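# Move the spare power supply from shelving to bench

## Task

Take the spare power supply (the slim steel box with a circular fan on one end and gold contacts on the other) off the parts shelving and put it on the work bench. When finished, no box of any kind may be lying on the floor, the gripper must have released it and the robot must have backed away, and the robot must be upright and untilted. The box has to stay on the bench without the robot supporting it.

## Robot and tools

ROBOT. A Hello Robot Stretch 4 with a single arm: an omni-wheel base, a lift that rides up a mast, an arm that telescopes forward, a wrist with yaw, pitch and roll, and a two-finger gripper. It stands about 1.6 m tall, and its base edge lies within 0.23 m of the base origin. Cameras: head_camera (420x560 pinhole), head_left_camera and head_right_camera (420x672 fisheye), wrist_camera (616x392 pinhole).

FRAMES. Base frame: origin on the floor below the base centre, x ahead, y to the left, z up. hand_pose is reported in it and marks a point between the open fingertips; with all wrist joints at 0 its axes line up with the base frame. The printed value may be slightly wrong. The odometry frame is the base frame as it was when the scene began. Heading runs from -3.142 to 3.142, positive to the left.

execute_actions. Arguments: "actions", a list holding exactly one action or none (an empty list only returns state and images), and "cameras", a list of camera names or "all" (omitted or null gives every camera, [] gives none). An action holds "base", "joints" or both, plus optional "pace" and "contact_limits"; alternatively it is {"end_of_arm": "enable_torque"} by itself, which re-powers any wrist or gripper motor that shut off.
- base: one command only, an offset from where the base last measured itself in the latest state report. translate_m: straight drive in metres, forward positive, -2 to 2. strafe_m: sideways in metres, left positive, -2 to 2. rotate_rad: turn in place in radians, counter-clockwise seen from above positive, -3.2 to 3.2.
- joints: absolute targets keyed by name. lift_m 0 to 1.2 m; arm_m 0 to 0.55 m extension; wrist_yaw_rad -1.134 to 4.276 (0 straight ahead, positive left, 3.14 tucked back, above 3.4 the arm may block it); wrist_pitch_rad -1.117 to 4.259 (0 level, 1.57 pointing down); wrist_roll_rad -1.117 to 4.259 (0 puts both fingers level, positive rotates clockwise viewed from behind); gripper_m -0.038 to 0.141 m fingertip gap (negative means the fingers press together). Done tolerances: ±0.004 for lift, arm and gripper, ±0.02 yaw and roll, ±0.05 pitch. Joint targets outside range are clipped and the result notes it; any other bad value or unknown key rejects the whole call.
- pace: "slow", "default", "fast" or "max"; base speeds 0.1/0.3/0.4/0.6 m/s and 1/2/3/4 rad/s, further capped when the lift is above 0.2 (down to 0.3 m/s and 1 rad/s at 1.2).
- contact_limits: {"arm_m": value} from 0 (gentlest) to 0.75 (firmest), default 0.5; the arm halts when it pushes harder.
All motions in an action start together and may end at different times; no action runs past 15 s. A joint or the base omitted from an action may still be driving toward an earlier target without its status showing it. If a call reports a stop, the remaining robot calls in that same reply are skipped.

wait: "seconds" 0 to 10; commands nothing and returns state and images.
zoom_image: "camera" plus "region" [x0, y0, x1, y1] in pixels of that camera's most recent full image, top-left is (0,0), at most 504x504.
finished_scene: "scene", the integer number of the scene being closed. Irreversible; call it only once the box rests on the bench, released, with the robot clear.

RESULTS. lidar_m: 12 rough distances in metres, 30-degree sectors, first straight ahead, then counter-clockwise (4th left, 7th rear, 10th right); "-" means nothing seen or closer than 0.25 m. It sees from roughly 0.15 m up, so tabletops register, but may miss glass, thin legs and much behind the robot. wrist_depth_mm: 7x7 median depths in mm (100-2000) from top left, "-" if invalid; the robot's own body shows. base_odometry counts wheel turns, so slipping inflates it; if turned_by_wheels and turned_by_imu disagree by over ~0.1 rad, something was hit or wheels slid, and the heading error is about their difference. base_tilt in degrees (forward/right positive) carries a fixed bias up to ~1.5. base_status and joint_status: "done"; "off_target" (resting short, maybe still pushing); "contact_stop_at_<key>" (blocked, the part goes slack; a slack lift may sag under load); "limit_stop_at_<name>", including own_body and tilt (over 6 degrees: lift, arm, wheels slack and unresponsive until level); "torque_fault" (wrist or gripper motor went limp; send enable_torque). on_its_own lists uncommanded behaviour; "held at" is a target, not a position. motor_effort is percent of max, positive toward higher joint values, bracket = peak of last action, each with noise and fixed offsets; a rest effort outside its usual range suggests load or pushing. For wheel_0..2 positive means turning right.

GRASPING. Command gripper_m below the box's width to hold it; tighter squeezes harder and pulls it toward the wrist, opening pushes it out. Neither position nor "done" confirms a grasp; at targets of 0 or more a firm hold shows as a gripper_m effort change. If fingertips snag on a surface underneath, raise the lift. To unfold at the start, send lift_m 0.4 together with wrist_yaw_rad 0. Self-collision stops are likely with pitch below -0.2 combined with roll below -0.4 or above 4.

CAUTION. Avoid driving or turning with over 1 kg held and arm_m above 0.2, especially at fast paces; sustained pushing or pulling, a high gripper or high contact limit can tip the robot. A level gripper holding over ~2 kg can fault the wrist. Don't drop, slide or slam the box, or knock other boxes to the floor. Loose objects may occasionally be nudged by outside forces. The scene keeps running while you compose replies, and the robot holds the last command meanwhile; shorter robot motion time is better.

Each tool is called after "Emit:" in YAML: its name, and indented under it one key for each argument.

## Session

I'll start by looking at the current state and the camera images.

Emit:
execute_actions:
  actions: []

Scene clock: 0.00 s.
base_odometry: x=+0.000 y=+0.000 heading=+0.000 (m, m, rad; odometry frame)
turned_by_wheels: +0.000 (rad since the last result)
turned_by_imu: +0.000 (rad since the last result)
base_tilt: forward=-0.6 right=-0.5 (deg)
lidar_m: 1.40 1.33 2.15 1.88 1.74 1.50 1.74 2.62 1.24 0.84 0.78 2.04
base_status: not commanded
joint_positions: lift_m=+0.195 arm_m=-0.002 wrist_yaw_rad=+3.113 wrist_pitch_rad=+0.004 wrist_roll_rad=-0.015 gripper_m=+0.057
joint_status: not commanded
motor_effort: lift_m=+19 arm_m=-1 wrist_yaw_rad=-1 wrist_pitch_rad=-6 wrist_roll_rad=+0 gripper_m=-3 wheel_0=+0 wheel_1=+0 wheel_2=+0 (%)
hand_pose: x=-0.1171 y=+0.0957 z=+0.3721 quat_wxyz=(+0.014, -0.002, -0.008, +1.000) (m; base frame)
wrist_depth_mm: - 138 - - - 1661 1430 / - 120 178 - - 1756 1430 / - 125 174 - - 1708 1464 / 126 139 282 - - 1661 1464 / 221 - - - 1921 1661 1464 / 1229 1336 214 1205 195 1160 1118 / 549 891 891 - 904 798 831
pictures: head_camera, head_left_camera, head_right_camera, wrist_camera
Images, in order (width x height): head_camera 420x560, head_left_camera 420x672, head_right_camera 420x672, wrist_camera 616x392.

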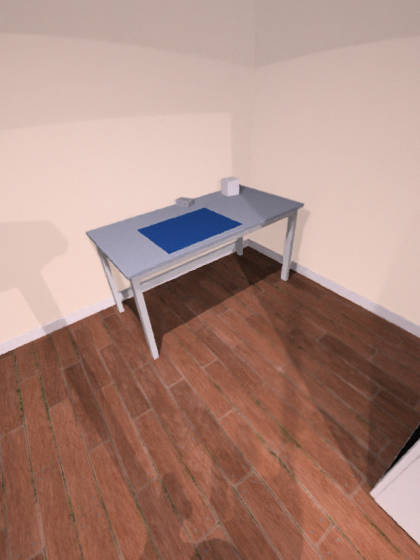

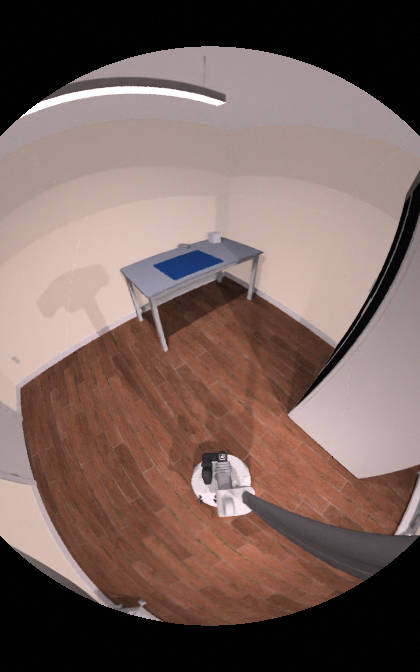

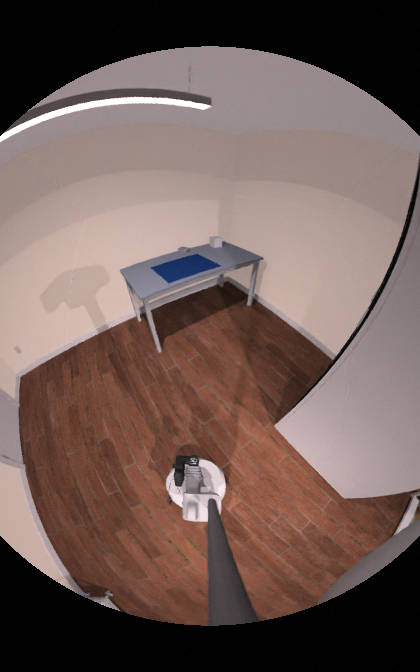

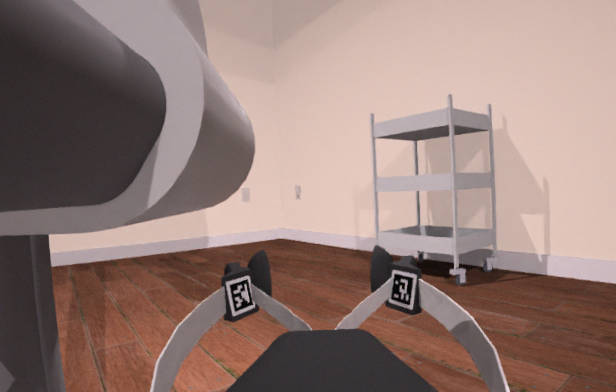

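Emit:
execute_actions:
  actions:
    - {"base": {"rotate_rad": -1.2}, "joints": {"lift_m": 0.4, "wrist_yaw_rad": 0}}

Scene clock: 5.60 s.
base_odometry: x=+0.000 y=+0.000 heading=-1.200 (m, m, rad; odometry frame)
turned_by_wheels: -1.200 (rad since the last result)
turned_by_imu: -1.196 (rad since the last result)
base_tilt: forward=-0.6 right=-0.4 (deg)
lidar_m: 0.77 1.99 1.49 1.34 2.11 2.00 1.74 1.51 1.57 2.63 2.19 0.90
base_status: done
joint_positions: lift_m=+0.400 arm_m=-0.002 wrist_yaw_rad=+0.001 wrist_pitch_rad=+0.004 wrist_roll_rad=-0.015 gripper_m=+0.057
joint_status: all done
motor_effort: lift_m=+23(24) arm_m=-2(1) wrist_yaw_rad=-4(8) wrist_pitch_rad=-4(5) wrist_roll_rad=-1(1) gripper_m=-4(4) wheel_0=+2(6) wheel_1=+1(9) wheel_2=+1(6) (%)
hand_pose: x=+0.4573 y=-0.0873 z=+0.5768 quat_wxyz=(+1.000, -0.008, +0.002, +0.000) (m; base frame)
wrist_depth_mm: 1576 539 569 591 634 676 715 / 1537 539 564 597 627 676 723 / 1576 535 564 597 640 683 723 / 1537 549 569 603 634 676 715 / 1576 549 564 603 621 683 732 / 1537 549 214 597 195 691 741 / 1366 1205 564 - 668 676 732
pictures: head_camera, head_left_camera, head_right_camera, wrist_camera
Images, in order (width x height): head_camera 420x560, head_left_camera 420x672, head_right_camera 420x672, wrist_camera 616x392.

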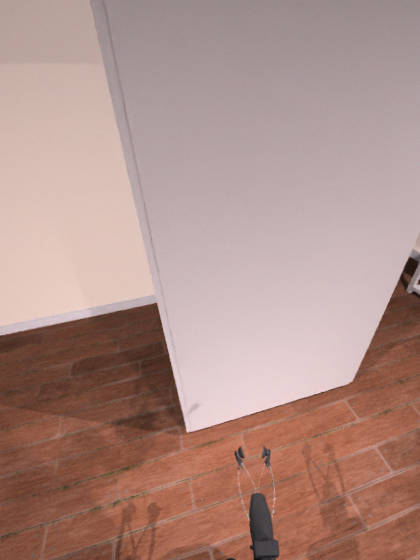

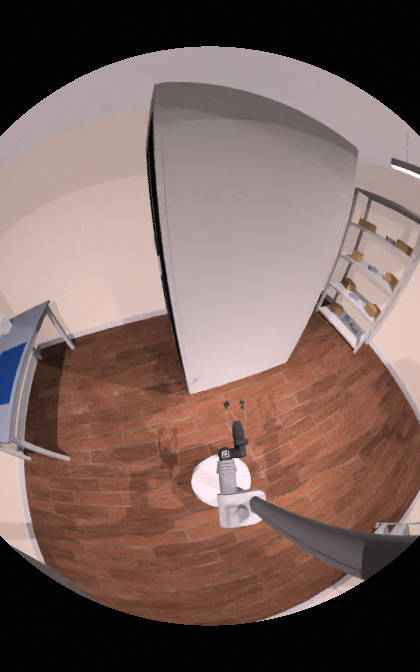

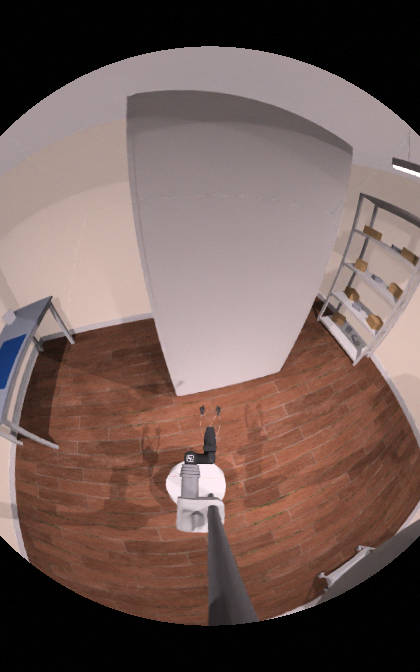

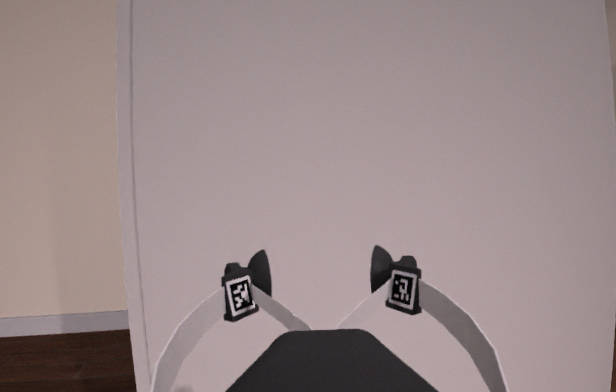

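Emit:
execute_actions:
  actions:
    - {"base": {"rotate_rad": -1.0}}

Scene clock: 8.07 s.
base_odometry: x=+0.000 y=+0.000 heading=-2.199 (m, m, rad; odometry frame)
turned_by_wheels: -1.000 (rad since the last result)
turned_by_imu: -0.996 (rad since the last result)
base_tilt: forward=-0.5 right=-0.4 (deg)
lidar_m: 2.21 0.86 0.76 2.00 1.49 1.34 2.14 1.94 1.75 1.50 1.62 2.62
base_status: done
joint_positions: lift_m=+0.400 arm_m=-0.002 wrist_yaw_rad=+0.000 wrist_pitch_rad=+0.004 wrist_roll_rad=-0.015 gripper_m=+0.057
joint_status: not commanded
motor_effort: lift_m=+21(23) arm_m=-1(1) wrist_yaw_rad=-2(4) wrist_pitch_rad=-5(6) wrist_roll_rad=-1(1) gripper_m=-5(4) wheel_0=+2(6) wheel_1=+0(7) wheel_2=+1(7) (%)
hand_pose: x=+0.4573 y=-0.0874 z=+0.5769 quat_wxyz=(+1.000, -0.008, +0.002, +0.000) (m; base frame)
wrist_depth_mm: 788 - - - - - - / 778 - - - - - - / 788 - - - - - - / 788 - - - - - - / 788 - - - - - - / 778 1025 214 1756 195 1618 1618 / 759 946 1308 - 1336 1138 1205
pictures: head_camera, head_left_camera, head_right_camera, wrist_camera
Images, in order (width x height): head_camera 420x560, head_left_camera 420x672, head_right_camera 420x672, wrist_camera 616x392.

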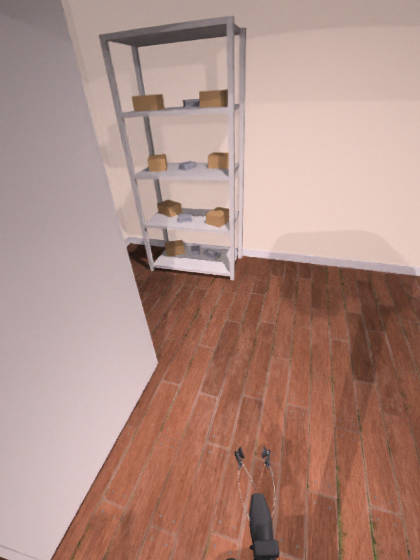

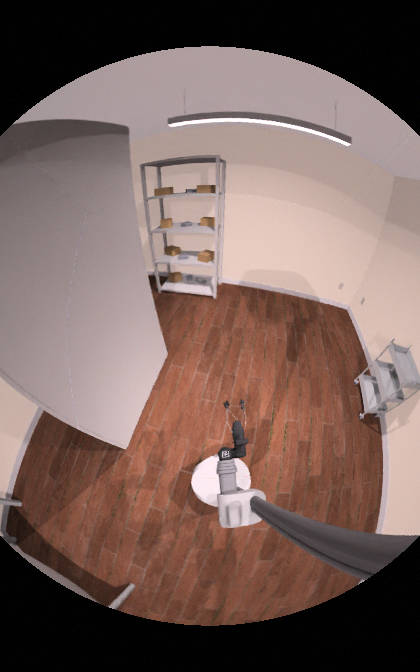

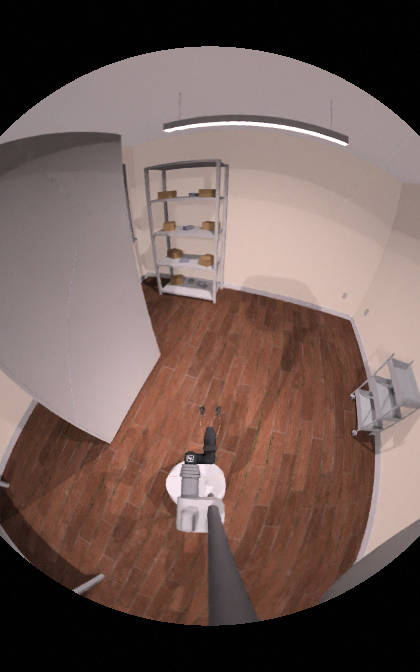

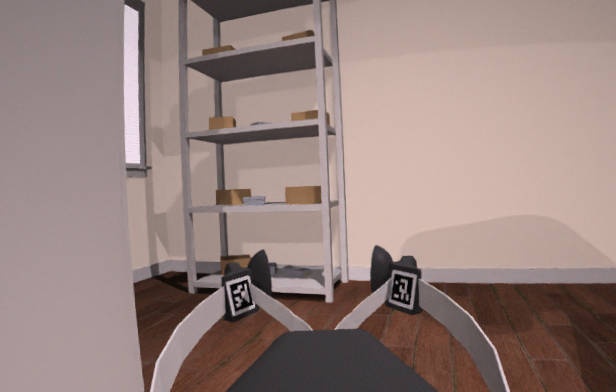

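Emit:
zoom_image:
  camera: "head_camera"
  region: [90, 10, 270, 290]

Emit:
zoom_image:
  camera: "wrist_camera"
  region: [160, 0, 360, 300]

Region (90, 10, 270, 290) of head_camera's 420x560 image, scaled by 1.800, with more detail than that image has; it fills the left 324 columns of this view, and the rest is white.

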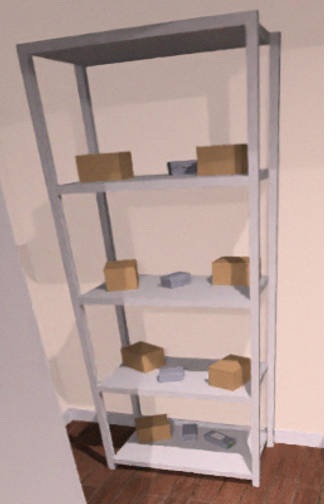

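Region (160, 0, 360, 300) of wrist_camera's 616x392 image, scaled by 1.680.

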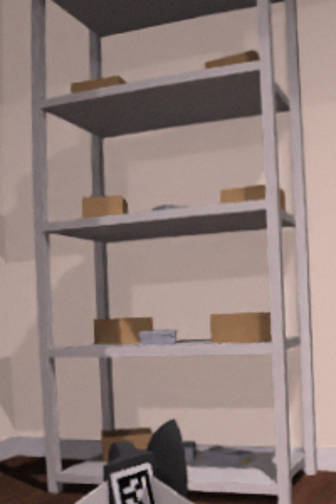

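Emit:
execute_actions:
  actions:
    - {"base": {"rotate_rad": -0.25}}
  cameras: ["head_camera", "head_left_camera"]

Scene clock: 23.83 s.
base_odometry: x=+0.000 y=+0.000 heading=-2.450 (m, m, rad; odometry frame)
turned_by_wheels: -0.250 (rad since the last result)
turned_by_imu: -0.250 (rad since the last result)
base_tilt: forward=-0.6 right=-0.5 (deg)
lidar_m: 2.21 1.05 0.80 0.77 1.76 1.33 1.83 2.26 1.79 1.74 1.50 2.66
base_status: done
joint_positions: lift_m=+0.400 arm_m=-0.002 wrist_yaw_rad=+0.000 wrist_pitch_rad=+0.004 wrist_roll_rad=-0.015 gripper_m=+0.057
joint_status: not commanded
motor_effort: lift_m=+21(21) arm_m=-1(1) wrist_yaw_rad=-2(1) wrist_pitch_rad=-4(5) wrist_roll_rad=+0(1) gripper_m=-4(4) wheel_0=+0(6) wheel_1=-2(7) wheel_2=-1(7) (%)
hand_pose: x=+0.4573 y=-0.0874 z=+0.5769 quat_wxyz=(+1.000, -0.008, +0.002, +0.000) (m; base frame)
wrist_depth_mm: - - - - - - - / - - - - - - - / - - - - - - - / - - - - - - - / - - - - - - - / 1983 1921 213 1756 194 1661 1661 / 1366 1255 1281 - 1308 1182 1229
pictures: head_camera, head_left_camera
Images, in order (width x height): head_camera 420x560, head_left_camera 420x672.

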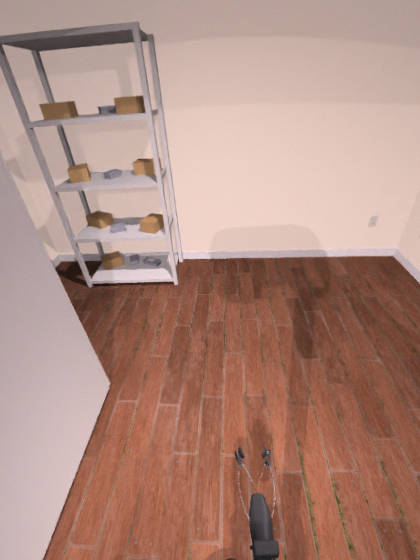

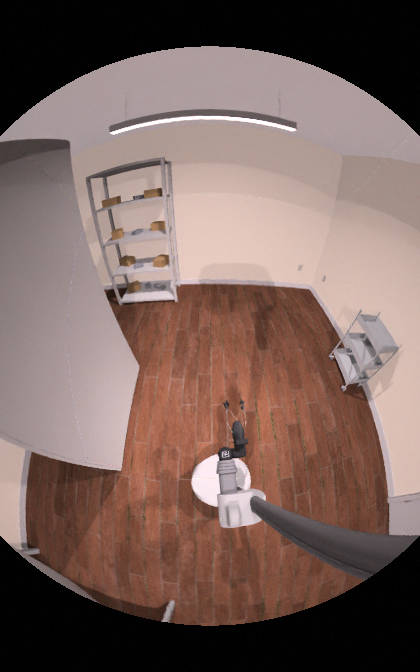

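Emit:
execute_actions:
  actions:
    - {"base": {"translate_m": 1.3}, "pace": "fast"}
  cameras: ["head_camera", "head_left_camera"]

Scene clock: 31.57 s.
base_odometry: x=-1.001 y=-0.830 heading=-2.450 (m, m, rad; odometry frame)
turned_by_wheels: +0.000 (rad since the last result)
turned_by_imu: +0.005 (rad since the last result)
base_tilt: forward=-0.5 right=-0.5 (deg)
lidar_m: 1.34 0.96 1.27 0.78 0.75 1.08 3.31 2.44 1.47 1.44 1.78 1.37
base_status: done
joint_positions: lift_m=+0.400 arm_m=-0.002 wrist_yaw_rad=+0.000 wrist_pitch_rad=+0.004 wrist_roll_rad=-0.015 gripper_m=+0.057
joint_status: not commanded
motor_effort: lift_m=+21(21) arm_m=-1(1) wrist_yaw_rad=-2(1) wrist_pitch_rad=-5(5) wrist_roll_rad=+0(1) gripper_m=-4(5) wheel_0=-1(3) wheel_1=-2(8) wheel_2=+1(12) (%)
hand_pose: x=+0.4573 y=-0.0874 z=+0.5769 quat_wxyz=(+1.000, -0.008, +0.002, +0.000) (m; base frame)
wrist_depth_mm: 654 1078 1098 1098 1078 1060 1042 / 842 1078 1138 1098 1078 1060 1008 / 1182 1160 1138 1118 1078 1078 1042 / 715 1118 1118 1078 1078 1042 1042 / 668 1098 1118 1138 1078 1060 1042 / 1182 1160 214 1138 195 1060 1060 / 854 1182 1138 - 1098 1078 1060
pictures: head_camera, head_left_camera
Images, in order (width x height): head_camera 420x560, head_left_camera 420x672.

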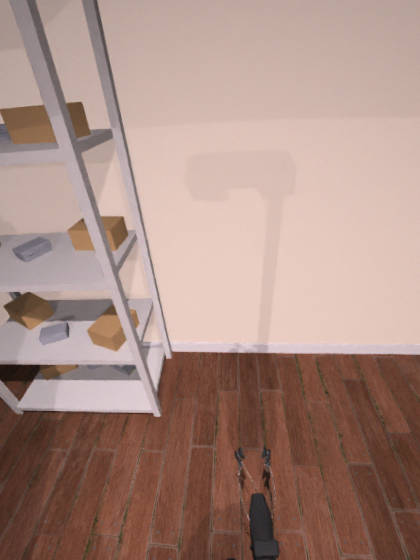

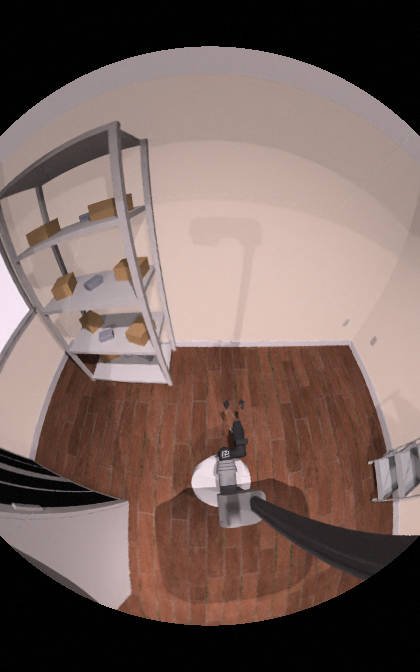

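Emit:
execute_actions:
  actions:
    - {"base": {"translate_m": 0.2}}
  cameras: []

Emit:
execute_actions:
  actions:
    - {"base": {"strafe_m": 0.65}, "joints": {"lift_m": 0.75}}

Scene clock: 46.10 s.
base_odometry: x=-1.155 y=-0.957 heading=-2.449 (m, m, rad; odometry frame)
turned_by_wheels: +0.000 (rad since the last result)
turned_by_imu: -0.001 (rad since the last result)
base_tilt: forward=-0.6 right=-0.6 (deg)
lidar_m: 1.13 0.78 0.99 1.41 0.82 1.04 3.51 2.44 1.50 1.83 1.53 1.16
base_status: done
joint_positions: lift_m=+0.400 arm_m=-0.002 wrist_yaw_rad=+0.000 wrist_pitch_rad=+0.004 wrist_roll_rad=-0.015 gripper_m=+0.057
joint_status: not commanded
motor_effort: lift_m=+21(21) arm_m=-1(1) wrist_yaw_rad=-1(2) wrist_pitch_rad=-4(4) wrist_roll_rad=-1(0) gripper_m=-5(4) wheel_0=+2(5) wheel_1=+1(2) wheel_2=+0(10) (%)
hand_pose: x=+0.4573 y=-0.0874 z=+0.5769 quat_wxyz=(+1.000, -0.008, +0.002, +0.000) (m; base frame)
wrist_depth_mm: 715 931 917 891 866 866 842 / 976 931 904 891 891 878 854 / 960 931 917 904 891 866 866 / 976 946 917 904 904 866 854 / 668 960 931 904 904 878 866 / 991 946 214 917 195 878 866 / 976 960 931 - 904 878 866
pictures: none
No camera images: the call's "cameras" was empty. Leave "cameras" out to get every camera's image.

Scene clock: 49.60 s.
base_odometry: x=-0.740 y=-1.458 heading=-2.450 (m, m, rad; odometry frame)
turned_by_wheels: +0.000 (rad since the last result)
turned_by_imu: +0.001 (rad since the last result)
base_tilt: forward=-0.6 right=-0.5 (deg)
lidar_m: 0.68 0.72 1.24 1.23 0.55 0.38 0.40 3.30 2.14 2.13 1.56 0.71
base_status: done
joint_positions: lift_m=+0.750 arm_m=-0.002 wrist_yaw_rad=+0.000 wrist_pitch_rad=+0.004 wrist_roll_rad=-0.015 gripper_m=+0.057
joint_status: all done
motor_effort: lift_m=+22(24) arm_m=-1(1) wrist_yaw_rad=-1(2) wrist_pitch_rad=-5(4) wrist_roll_rad=-2(0) gripper_m=-4(5) wheel_0=+1(9) wheel_1=-1(7) wheel_2=-1(1) (%)
hand_pose: x=+0.4573 y=-0.0874 z=+0.9269 quat_wxyz=(+1.000, -0.008, +0.002, +0.000) (m; base frame)
wrist_depth_mm: 931 991 960 931 931 904 891 / 1025 976 960 960 917 917 891 / 683 991 976 715 854 904 904 / 634 647 469 715 699 904 891 / 1025 1025 991 976 931 904 917 / 1025 1025 213 960 195 917 904 / 788 778 917 - 946 449 904
pictures: head_camera, head_left_camera, head_right_camera, wrist_camera
Images, in order (width x height): head_camera 420x560, head_left_camera 420x672, head_right_camera 420x672, wrist_camera 616x392.

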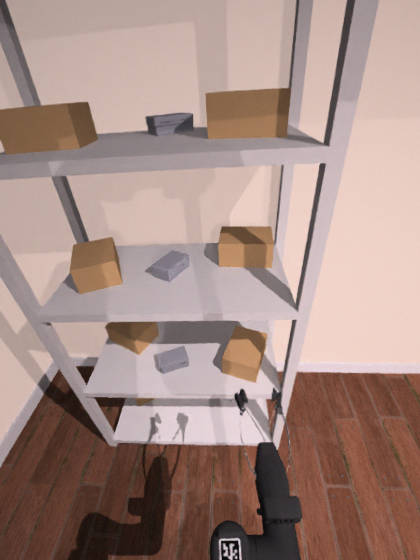

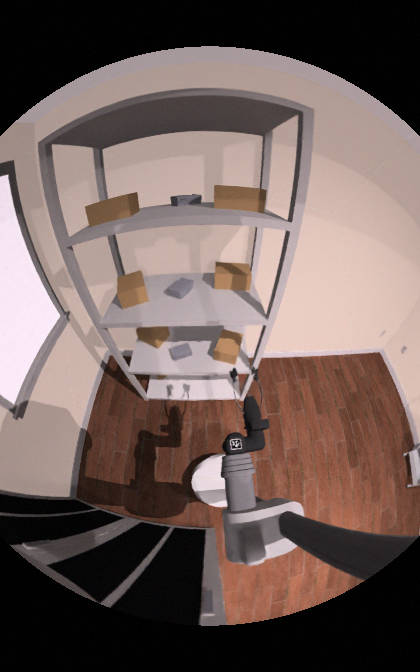

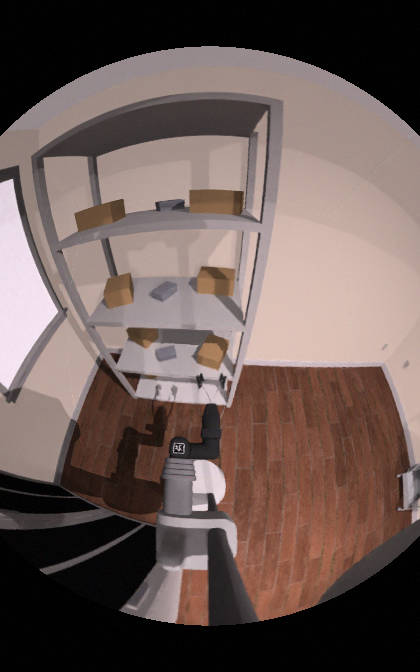

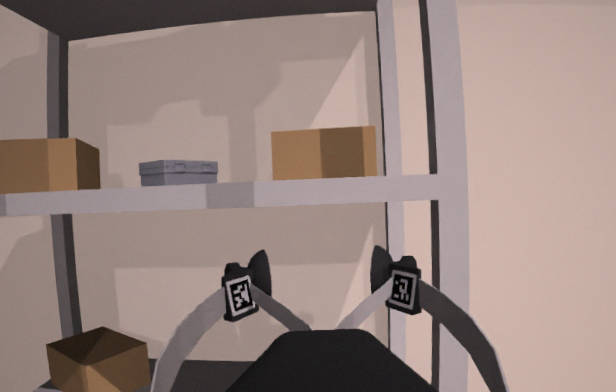

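Emit:
zoom_image:
  camera: "head_camera"
  region: [100, 80, 300, 300]

Emit:
zoom_image:
  camera: "head_camera"
  region: [90, 300, 300, 460]

Emit:
zoom_image:
  camera: "wrist_camera"
  region: [100, 120, 300, 230]

Region (100, 80, 300, 300) of head_camera's 420x560 image, scaled by 2.291, with more detail than that image has; it fills the left 458 columns of this view, and the rest is white.

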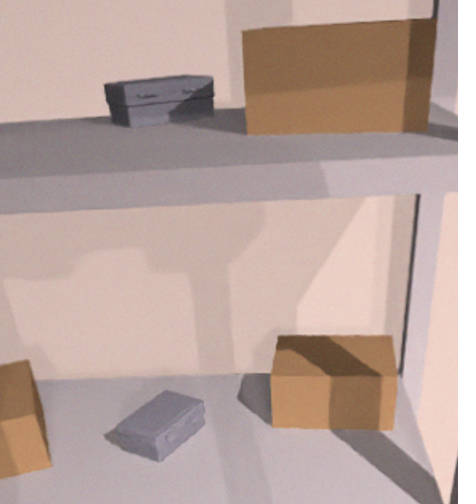

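Region (90, 300, 300, 460) of head_camera's 420x560 image, scaled by 2.400, with more detail than that image has; it fills the top 384 rows of this view, and the rest is white.

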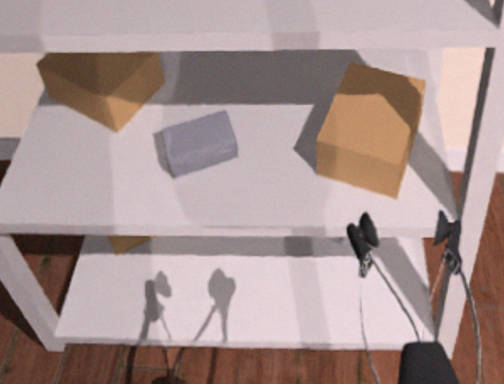

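Region (100, 120, 300, 230) of wrist_camera's 616x392 image, scaled by 2.520; it fills the top 277 rows of this view, and the rest is white.

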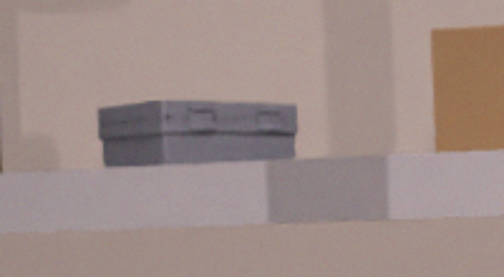

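Emit:
execute_actions:
  actions:
    - {"joints": {"lift_m": 0.42}}
  cameras: ["wrist_camera", "head_camera"]

Scene clock: 60.00 s.
base_odometry: x=-0.740 y=-1.458 heading=-2.449 (m, m, rad; odometry frame)
turned_by_wheels: +0.000 (rad since the last result)
turned_by_imu: -0.002 (rad since the last result)
base_tilt: forward=-0.6 right=-0.5 (deg)
lidar_m: 0.68 0.74 1.24 1.22 0.53 0.39 0.41 3.31 2.13 2.10 1.55 0.70
base_status: not commanded
joint_positions: lift_m=+0.420 arm_m=-0.002 wrist_yaw_rad=+0.000 wrist_pitch_rad=+0.004 wrist_roll_rad=-0.015 gripper_m=+0.057
joint_status: all done
motor_effort: lift_m=+15(20) arm_m=-1(1) wrist_yaw_rad=-2(2) wrist_pitch_rad=-5(4) wrist_roll_rad=-1(0) gripper_m=-4(6) wheel_0=+1(1) wheel_1=+0(1) wheel_2=-1(1) (%)
hand_pose: x=+0.4573 y=-0.0874 z=+0.5974 quat_wxyz=(+1.000, -0.008, +0.002, +0.000) (m; base frame)
wrist_depth_mm: 654 668 699 715 759 904 878 / 931 976 960 946 917 891 904 / 991 1025 976 946 931 891 904 / 946 976 991 732 866 917 891 / 699 597 707 525 525 917 904 / 917 1008 213 466 194 931 917 / 1008 1008 976 - 946 455 904
pictures: head_camera, wrist_camera
Images, in order (width x height): head_camera 420x560, wrist_camera 616x392.

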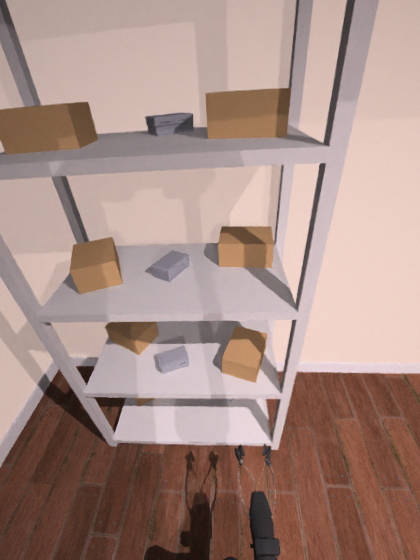

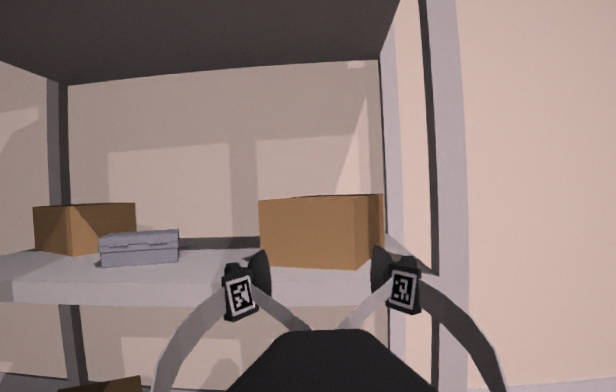

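Emit:
execute_actions:
  actions:
    - {"joints": {"lift_m": 0.12}}
  cameras: ["wrist_camera", "head_camera"]

Scene clock: 63.60 s.
base_odometry: x=-0.740 y=-1.458 heading=-2.449 (m, m, rad; odometry frame)
turned_by_wheels: +0.000 (rad since the last result)
turned_by_imu: -0.001 (rad since the last result)
base_tilt: forward=-0.5 right=-0.5 (deg)
lidar_m: 0.68 0.71 1.24 1.21 0.52 0.39 0.38 3.31 2.13 2.11 1.57 0.70
base_status: not commanded
joint_positions: lift_m=+0.120 arm_m=-0.002 wrist_yaw_rad=+0.000 wrist_pitch_rad=+0.004 wrist_roll_rad=-0.015 gripper_m=+0.057
joint_status: all done
motor_effort: lift_m=+15(17) arm_m=-1(1) wrist_yaw_rad=-3(3) wrist_pitch_rad=-4(6) wrist_roll_rad=-1(0) gripper_m=-4(5) wheel_0=+1(1) wheel_1=-1(1) wheel_2=-1(1) (%)
hand_pose: x=+0.4573 y=-0.0874 z=+0.2974 quat_wxyz=(+1.000, -0.008, +0.002, +0.000) (m; base frame)
wrist_depth_mm: 1025 991 960 508 449 917 891 / 500 484 508 535 544 891 904 / 917 991 946 960 917 904 891 / 1008 1008 976 960 946 931 904 / 1025 1008 976 960 931 917 891 / 707 759 213 715 196 878 891 / 603 564 569 - 564 452 676
pictures: head_camera, wrist_camera
Images, in order (width x height): head_camera 420x560, wrist_camera 616x392.

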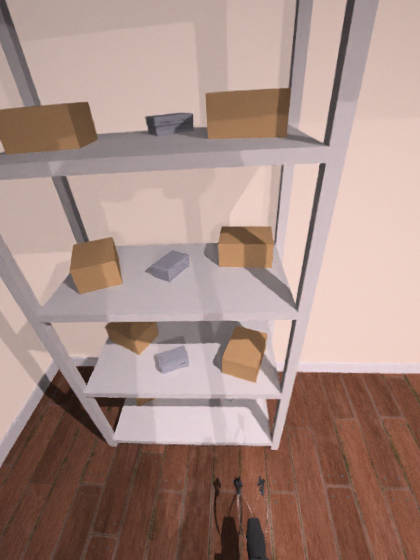

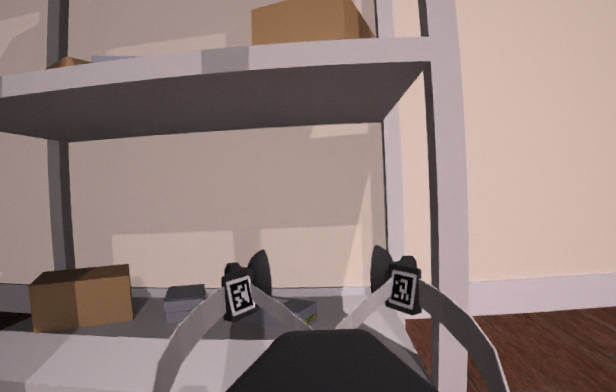

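Emit:
execute_actions:
  actions:
    - {"joints": {"wrist_pitch_rad": 0.4, "lift_m": 0.16}}
  cameras: ["wrist_camera", "head_camera"]

Scene clock: 66.27 s.
base_odometry: x=-0.740 y=-1.458 heading=-2.449 (m, m, rad; odometry frame)
turned_by_wheels: +0.000 (rad since the last result)
turned_by_imu: -0.001 (rad since the last result)
base_tilt: forward=-0.5 right=-0.5 (deg)
lidar_m: 0.68 0.73 1.24 1.22 0.54 0.38 0.40 3.31 2.14 2.12 1.57 0.71
base_status: not commanded
joint_positions: lift_m=+0.160 arm_m=-0.002 wrist_yaw_rad=+0.000 wrist_pitch_rad=+0.402 wrist_roll_rad=-0.015 gripper_m=+0.057
joint_status: all done
motor_effort: lift_m=+22(23) arm_m=-1(0) wrist_yaw_rad=-2(2) wrist_pitch_rad=-3(4) wrist_roll_rad=-1(1) gripper_m=-5(3) wheel_0=+1(1) wheel_1=-1(1) wheel_2=-1(1) (%)
hand_pose: x=+0.4343 y=-0.0874 z=+0.2252 quat_wxyz=(+0.980, -0.007, +0.199, +0.002) (m; base frame)
wrist_depth_mm: 891 866 866 854 831 809 820 / 931 931 917 891 866 866 866 / 820 976 960 960 917 917 904 / 699 741 715 683 691 788 820 / 574 569 559 549 521 621 609 / 535 535 213 508 195 496 484 / 452 439 439 - 442 410 418
pictures: head_camera, wrist_camera
Images, in order (width x height): head_camera 420x560, wrist_camera 616x392.

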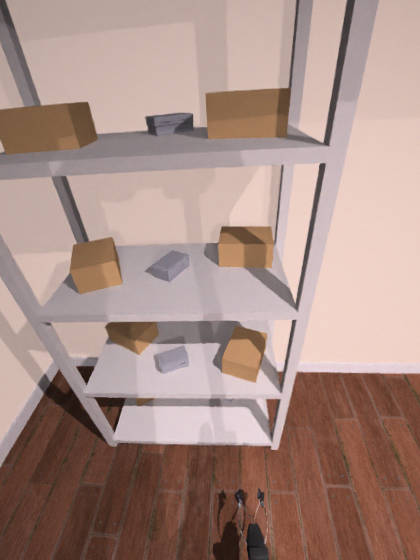

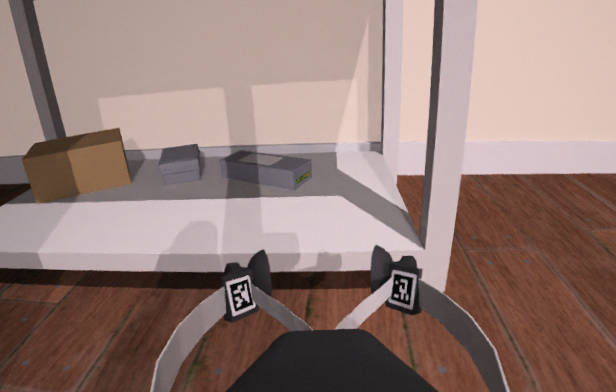

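Emit:
zoom_image:
  camera: "wrist_camera"
  region: [140, 120, 340, 220]

Region (140, 120, 340, 220) of wrist_camera's 616x392 image, scaled by 2.520.

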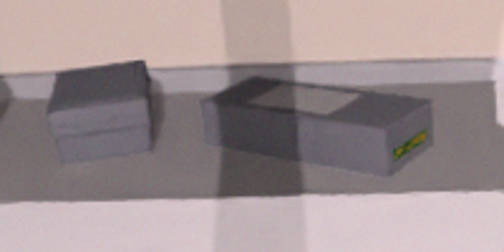

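Emit:
execute_actions:
  actions:
    - {"base": {"rotate_rad": 1.4}, "joints": {"wrist_pitch_rad": 0.3, "lift_m": 0.22, "gripper_m": 0.135}}
  cameras: ["head_left_camera"]

Emit:
execute_actions:
  actions:
    - {"base": {"translate_m": -0.79}, "pace": "fast"}
  cameras: ["head_left_camera"]

Scene clock: 139.77 s.
base_odometry: x=-0.740 y=-1.458 heading=-1.050 (m, m, rad; odometry frame)
turned_by_wheels: +1.400 (rad since the last result)
turned_by_imu: +1.391 (rad since the last result)
base_tilt: forward=-0.5 right=-0.4 (deg)
lidar_m: 1.22 0.65 0.43 0.38 3.61 2.68 2.11 1.87 1.28 0.68 0.68 0.89
base_status: done
joint_positions: lift_m=+0.220 arm_m=-0.002 wrist_yaw_rad=+0.000 wrist_pitch_rad=+0.302 wrist_roll_rad=-0.015 gripper_m=+0.135
joint_status: all done
motor_effort: lift_m=+22(24) arm_m=-1(1) wrist_yaw_rad=-1(1) wrist_pitch_rad=-5(9) wrist_roll_rad=+0(0) gripper_m=-3(5) wheel_0=-1(7) wheel_1=+0(7) wheel_2=-1(8) (%)
hand_pose: x=+0.4442 y=-0.0874 z=+0.3121 quat_wxyz=(+0.989, -0.007, +0.151, +0.001) (m; base frame)
wrist_depth_mm: 854 891 931 946 931 991 991 / 820 946 960 976 1008 1025 1060 / 809 960 1008 1042 1060 1078 1078 / 798 1042 1060 1078 1098 1078 1118 / 788 976 960 931 904 866 854 / 715 683 647 699 627 615 654 / 591 574 597 - 580 539 549
pictures: head_left_camera
Images, in order (width x height): head_left_camera 420x672.

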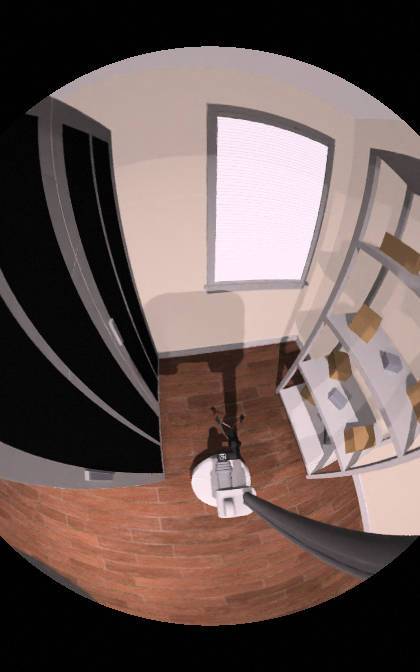

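Scene clock: 143.10 s.
base_odometry: x=-1.133 y=-0.773 heading=-1.050 (m, m, rad; odometry frame)
turned_by_wheels: +0.000 (rad since the last result)
turned_by_imu: -0.007 (rad since the last result)
base_tilt: forward=-0.5 right=-0.5 (deg)
lidar_m: 2.02 0.89 1.06 2.72 2.72 1.42 1.33 1.73 1.36 1.26 0.95 1.00
base_status: done
joint_positions: lift_m=+0.220 arm_m=-0.002 wrist_yaw_rad=+0.000 wrist_pitch_rad=+0.302 wrist_roll_rad=-0.015 gripper_m=+0.135
joint_status: not commanded
motor_effort: lift_m=+22(22) arm_m=+0(1) wrist_yaw_rad=-2(2) wrist_pitch_rad=-4(5) wrist_roll_rad=-1(1) gripper_m=-2(2) wheel_0=+0(6) wheel_1=+1(4) wheel_2=-1(11) (%)
hand_pose: x=+0.4442 y=-0.0874 z=+0.3121 quat_wxyz=(+0.989, -0.007, +0.151, +0.001) (m; base frame)
wrist_depth_mm: 741 1138 1618 1661 1708 1708 820 / 723 1138 1708 1808 1808 1661 1397 / 707 1118 1808 1808 1863 1756 1281 / 691 1098 1366 1336 1308 1160 991 / 683 931 960 917 917 866 820 / 683 683 647 707 634 609 647 / 597 569 591 - 569 544 549
pictures: head_left_camera
Images, in order (width x height): head_left_camera 420x672.

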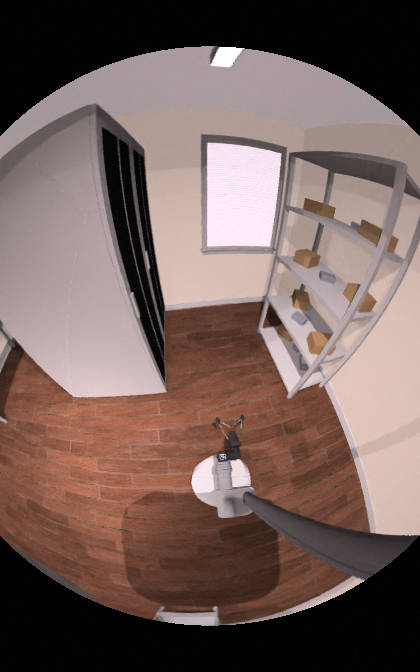

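Emit:
execute_actions:
  actions:
    - {"base": {"strafe_m": -0.8}, "pace": "fast"}

Scene clock: 147.77 s.
base_odometry: x=-1.827 y=-1.171 heading=-1.049 (m, m, rad; odometry frame)
turned_by_wheels: +0.000 (rad since the last result)
turned_by_imu: -0.003 (rad since the last result)
base_tilt: forward=-0.3 right=-0.5 (deg)
lidar_m: 0.63 1.79 1.46 3.51 2.60 1.62 1.62 0.74 0.51 0.46 0.47 0.62
base_status: done
joint_positions: lift_m=+0.220 arm_m=-0.002 wrist_yaw_rad=+0.000 wrist_pitch_rad=+0.302 wrist_roll_rad=-0.015 gripper_m=+0.135
joint_status: not commanded
motor_effort: lift_m=+22(22) arm_m=-1(1) wrist_yaw_rad=-2(2) wrist_pitch_rad=-5(6) wrist_roll_rad=+0(0) gripper_m=-1(1) wheel_0=+0(13) wheel_1=+1(14) wheel_2=+0(1) (%)
hand_pose: x=+0.4442 y=-0.0874 z=+0.3121 quat_wxyz=(+0.989, -0.007, +0.151, +0.001) (m; base frame)
wrist_depth_mm: 1618 1618 530 661 699 554 424 / 1708 1661 1708 1808 1042 609 436 / 1756 1756 1863 1863 1098 627 445 / 1499 1464 1138 1078 960 640 462 / 960 960 683 732 741 492 469 / 723 683 466 580 549 521 480 / 591 574 530 - 574 535 469
pictures: head_camera, head_left_camera, head_right_camera, wrist_camera
Images, in order (width x height): head_camera 420x560, head_left_camera 420x672, head_right_camera 420x672, wrist_camera 616x392.

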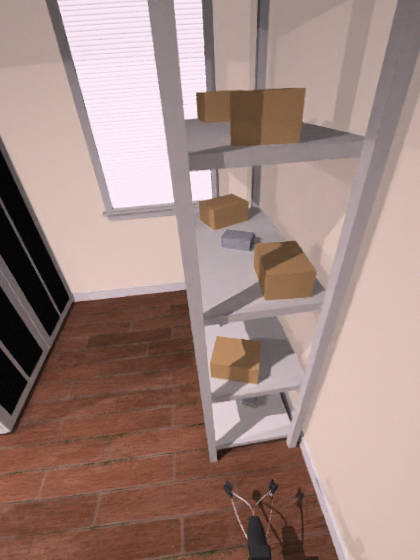

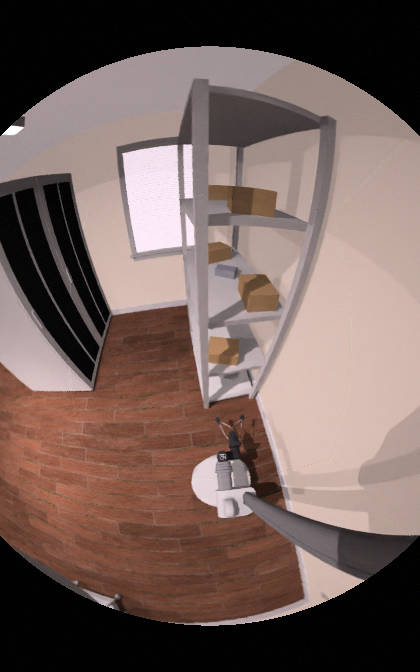

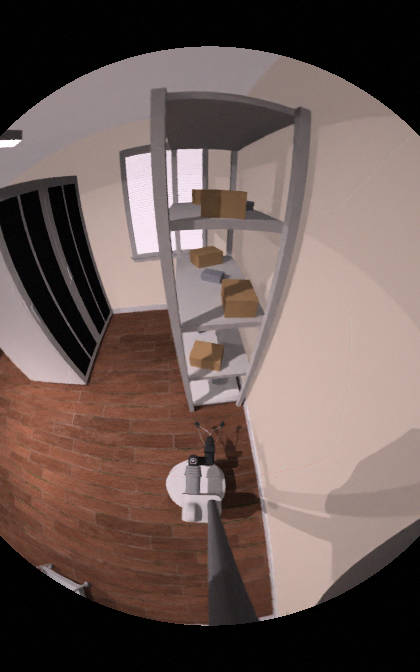

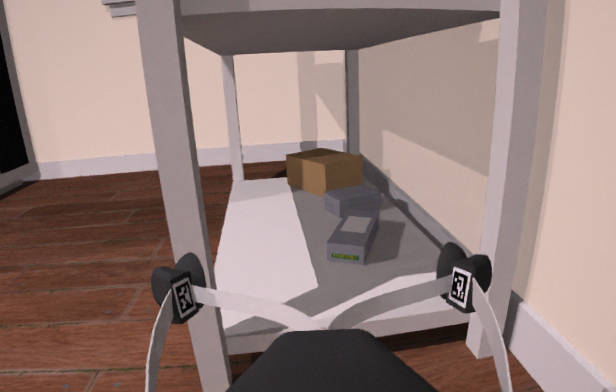

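Emit:
zoom_image:
  camera: "wrist_camera"
  region: [260, 140, 440, 290]

Region (260, 140, 440, 290) of wrist_camera's 616x392 image, scaled by 2.800.

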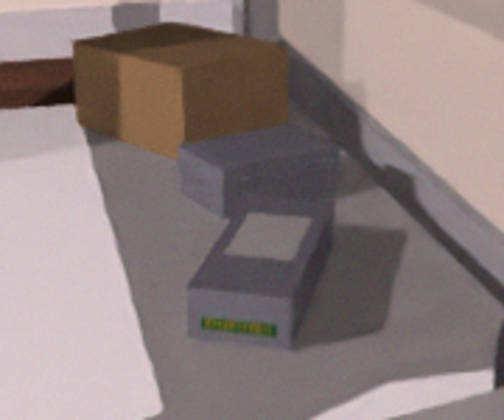

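Emit:
execute_actions:
  actions:
    - {"joints": {"wrist_yaw_rad": -0.25, "wrist_pitch_rad": 0.45, "lift_m": 0.13, "arm_m": 0.25}}
  cameras: ["wrist_camera", "head_camera"]

Scene clock: 187.13 s.
base_odometry: x=-1.827 y=-1.171 heading=-1.049 (m, m, rad; odometry frame)
turned_by_wheels: +0.000 (rad since the last result)
turned_by_imu: -0.002 (rad since the last result)
base_tilt: forward=-0.6 right=-0.5 (deg)
lidar_m: 0.63 1.79 1.45 3.49 2.57 1.60 1.63 0.76 0.50 0.47 0.47 0.61
base_status: not commanded
joint_positions: lift_m=+0.130 arm_m=+0.249 wrist_yaw_rad=-0.250 wrist_pitch_rad=+0.452 wrist_roll_rad=-0.015 gripper_m=+0.135
joint_status: all done
motor_effort: lift_m=+15(20) arm_m=+5(6) wrist_yaw_rad=-2(8) wrist_pitch_rad=-2(4) wrist_roll_rad=+0(0) gripper_m=-3(0) wheel_0=+0(0) wheel_1=+1(1) wheel_2=+1(0) (%)
hand_pose: x=+0.6499 y=-0.1489 z=+0.1826 quat_wxyz=(+0.967, +0.021, +0.223, -0.120) (m; base frame)
wrist_depth_mm: 1281 1336 1499 866 539 382 - / 1366 1464 891 878 564 397 256 / 1182 866 750 715 591 413 277 / 768 585 535 521 539 424 312 / 549 436 433 427 421 327 347 / 368 338 324 343 355 349 355 / 301 293 303 - 382 364 353
pictures: head_camera, wrist_camera
Images, in order (width x height): head_camera 420x560, wrist_camera 616x392.

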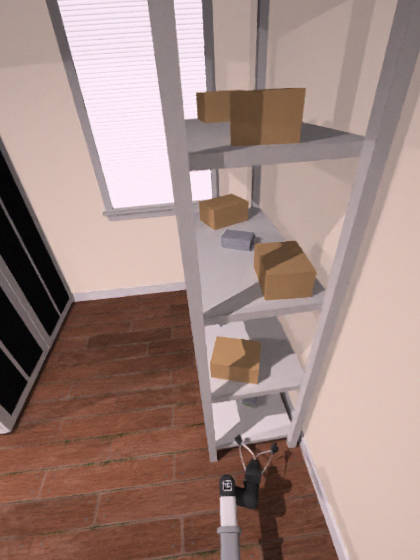

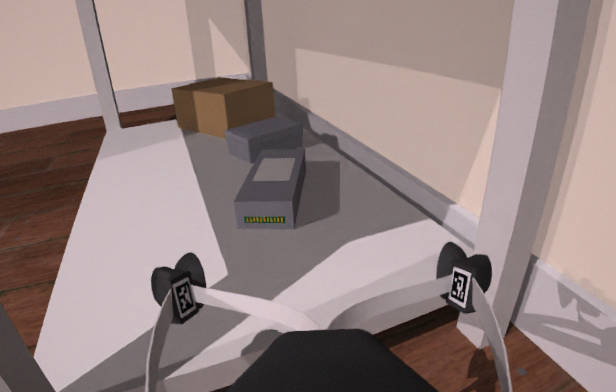

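Emit:
execute_actions:
  actions:
    - {"base": {"strafe_m": -0.05}, "joints": {"wrist_yaw_rad": -0.1, "arm_m": 0.36}, "pace": "slow"}
  cameras: ["wrist_camera", "head_camera"]

Scene clock: 211.83 s.
base_odometry: x=-1.870 y=-1.196 heading=-1.049 (m, m, rad; odometry frame)
turned_by_wheels: +0.000 (rad since the last result)
turned_by_imu: -0.002 (rad since the last result)
base_tilt: forward=-0.6 right=-0.4 (deg)
lidar_m: 0.65 1.85 1.49 3.55 1.94 1.64 1.60 0.68 0.44 0.41 0.42 0.54
base_status: done
joint_positions: lift_m=+0.130 arm_m=+0.359 wrist_yaw_rad=-0.100 wrist_pitch_rad=+0.452 wrist_roll_rad=-0.015 gripper_m=+0.135
joint_status: all done
motor_effort: lift_m=+15(15) arm_m=+5(5) wrist_yaw_rad=-1(2) wrist_pitch_rad=-3(5) wrist_roll_rad=+0(0) gripper_m=+1(1) wheel_0=+2(6) wheel_1=-1(5) wheel_2=+0(1) (%)
hand_pose: x=+0.7795 y=-0.1130 z=+0.1826 quat_wxyz=(+0.973, +0.004, +0.224, -0.047) (m; base frame)
wrist_depth_mm: 1255 1281 1336 1042 591 382 298 / 1308 1336 1397 976 621 397 306 / 1182 1025 750 621 647 407 317 / 768 574 564 488 544 424 325 / 574 436 433 375 418 382 336 / 353 338 325 343 317 309 324 / 301 291 301 - 293 279 278
pictures: head_camera, wrist_camera
Images, in order (width x height): head_camera 420x560, wrist_camera 616x392.

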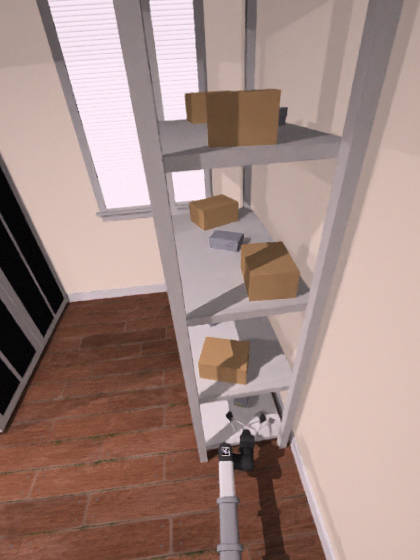

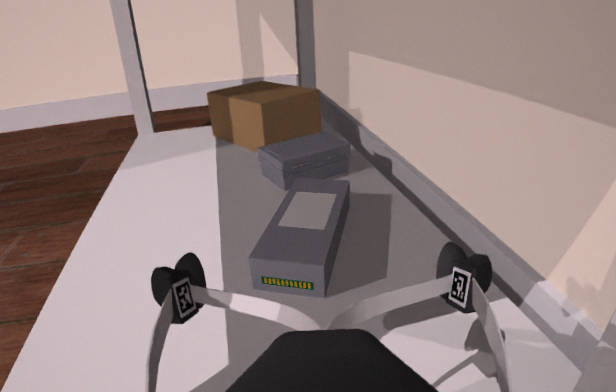

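Emit:
execute_actions:
  actions:
    - {"joints": {"arm_m": 0.49}, "pace": "slow", "contact_limits": {"arm_m": 0.2}}
  cameras: ["wrist_camera", "head_camera"]

Scene clock: 221.07 s.
base_odometry: x=-1.870 y=-1.196 heading=-1.049 (m, m, rad; odometry frame)
turned_by_wheels: +0.000 (rad since the last result)
turned_by_imu: -0.002 (rad since the last result)
base_tilt: forward=-0.5 right=-0.4 (deg)
lidar_m: 0.64 1.86 1.47 3.57 1.94 1.63 1.62 0.66 0.44 0.41 0.42 0.56
base_status: not commanded
joint_positions: lift_m=+0.130 arm_m=+0.489 wrist_yaw_rad=-0.100 wrist_pitch_rad=+0.452 wrist_roll_rad=-0.015 gripper_m=+0.135
joint_status: all done
motor_effort: lift_m=+15(15) arm_m=+5(5) wrist_yaw_rad=+0(2) wrist_pitch_rad=-4(4) wrist_roll_rad=+0(1) gripper_m=-4(0) wheel_0=+2(2) wheel_1=-1(1) wheel_2=+0(0) (%)
contact_limits: arm_m 0.2
hand_pose: x=+0.9095 y=-0.1130 z=+0.1826 quat_wxyz=(+0.973, +0.004, +0.224, -0.047) (m; base frame)
wrist_depth_mm: 1138 1160 1229 891 569 362 283 / 1205 1255 1308 866 591 375 294 / 1182 1008 661 615 621 392 303 / 778 580 559 466 517 404 315 / 521 436 433 375 402 368 317 / 351 340 324 289 314 309 310 / 300 291 291 - 291 279 297
pictures: head_camera, wrist_camera
Images, in order (width x height): head_camera 420x560, wrist_camera 616x392.

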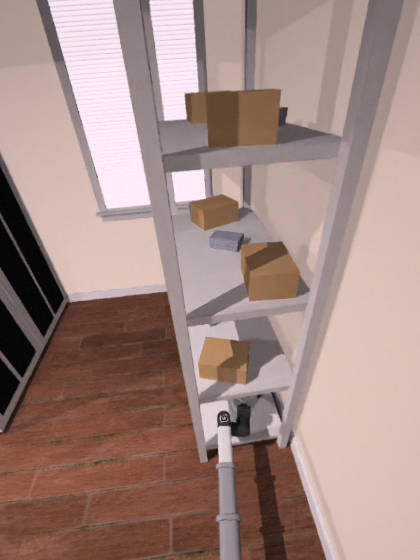

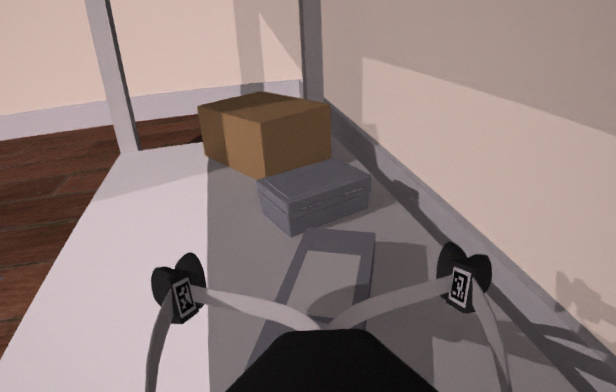

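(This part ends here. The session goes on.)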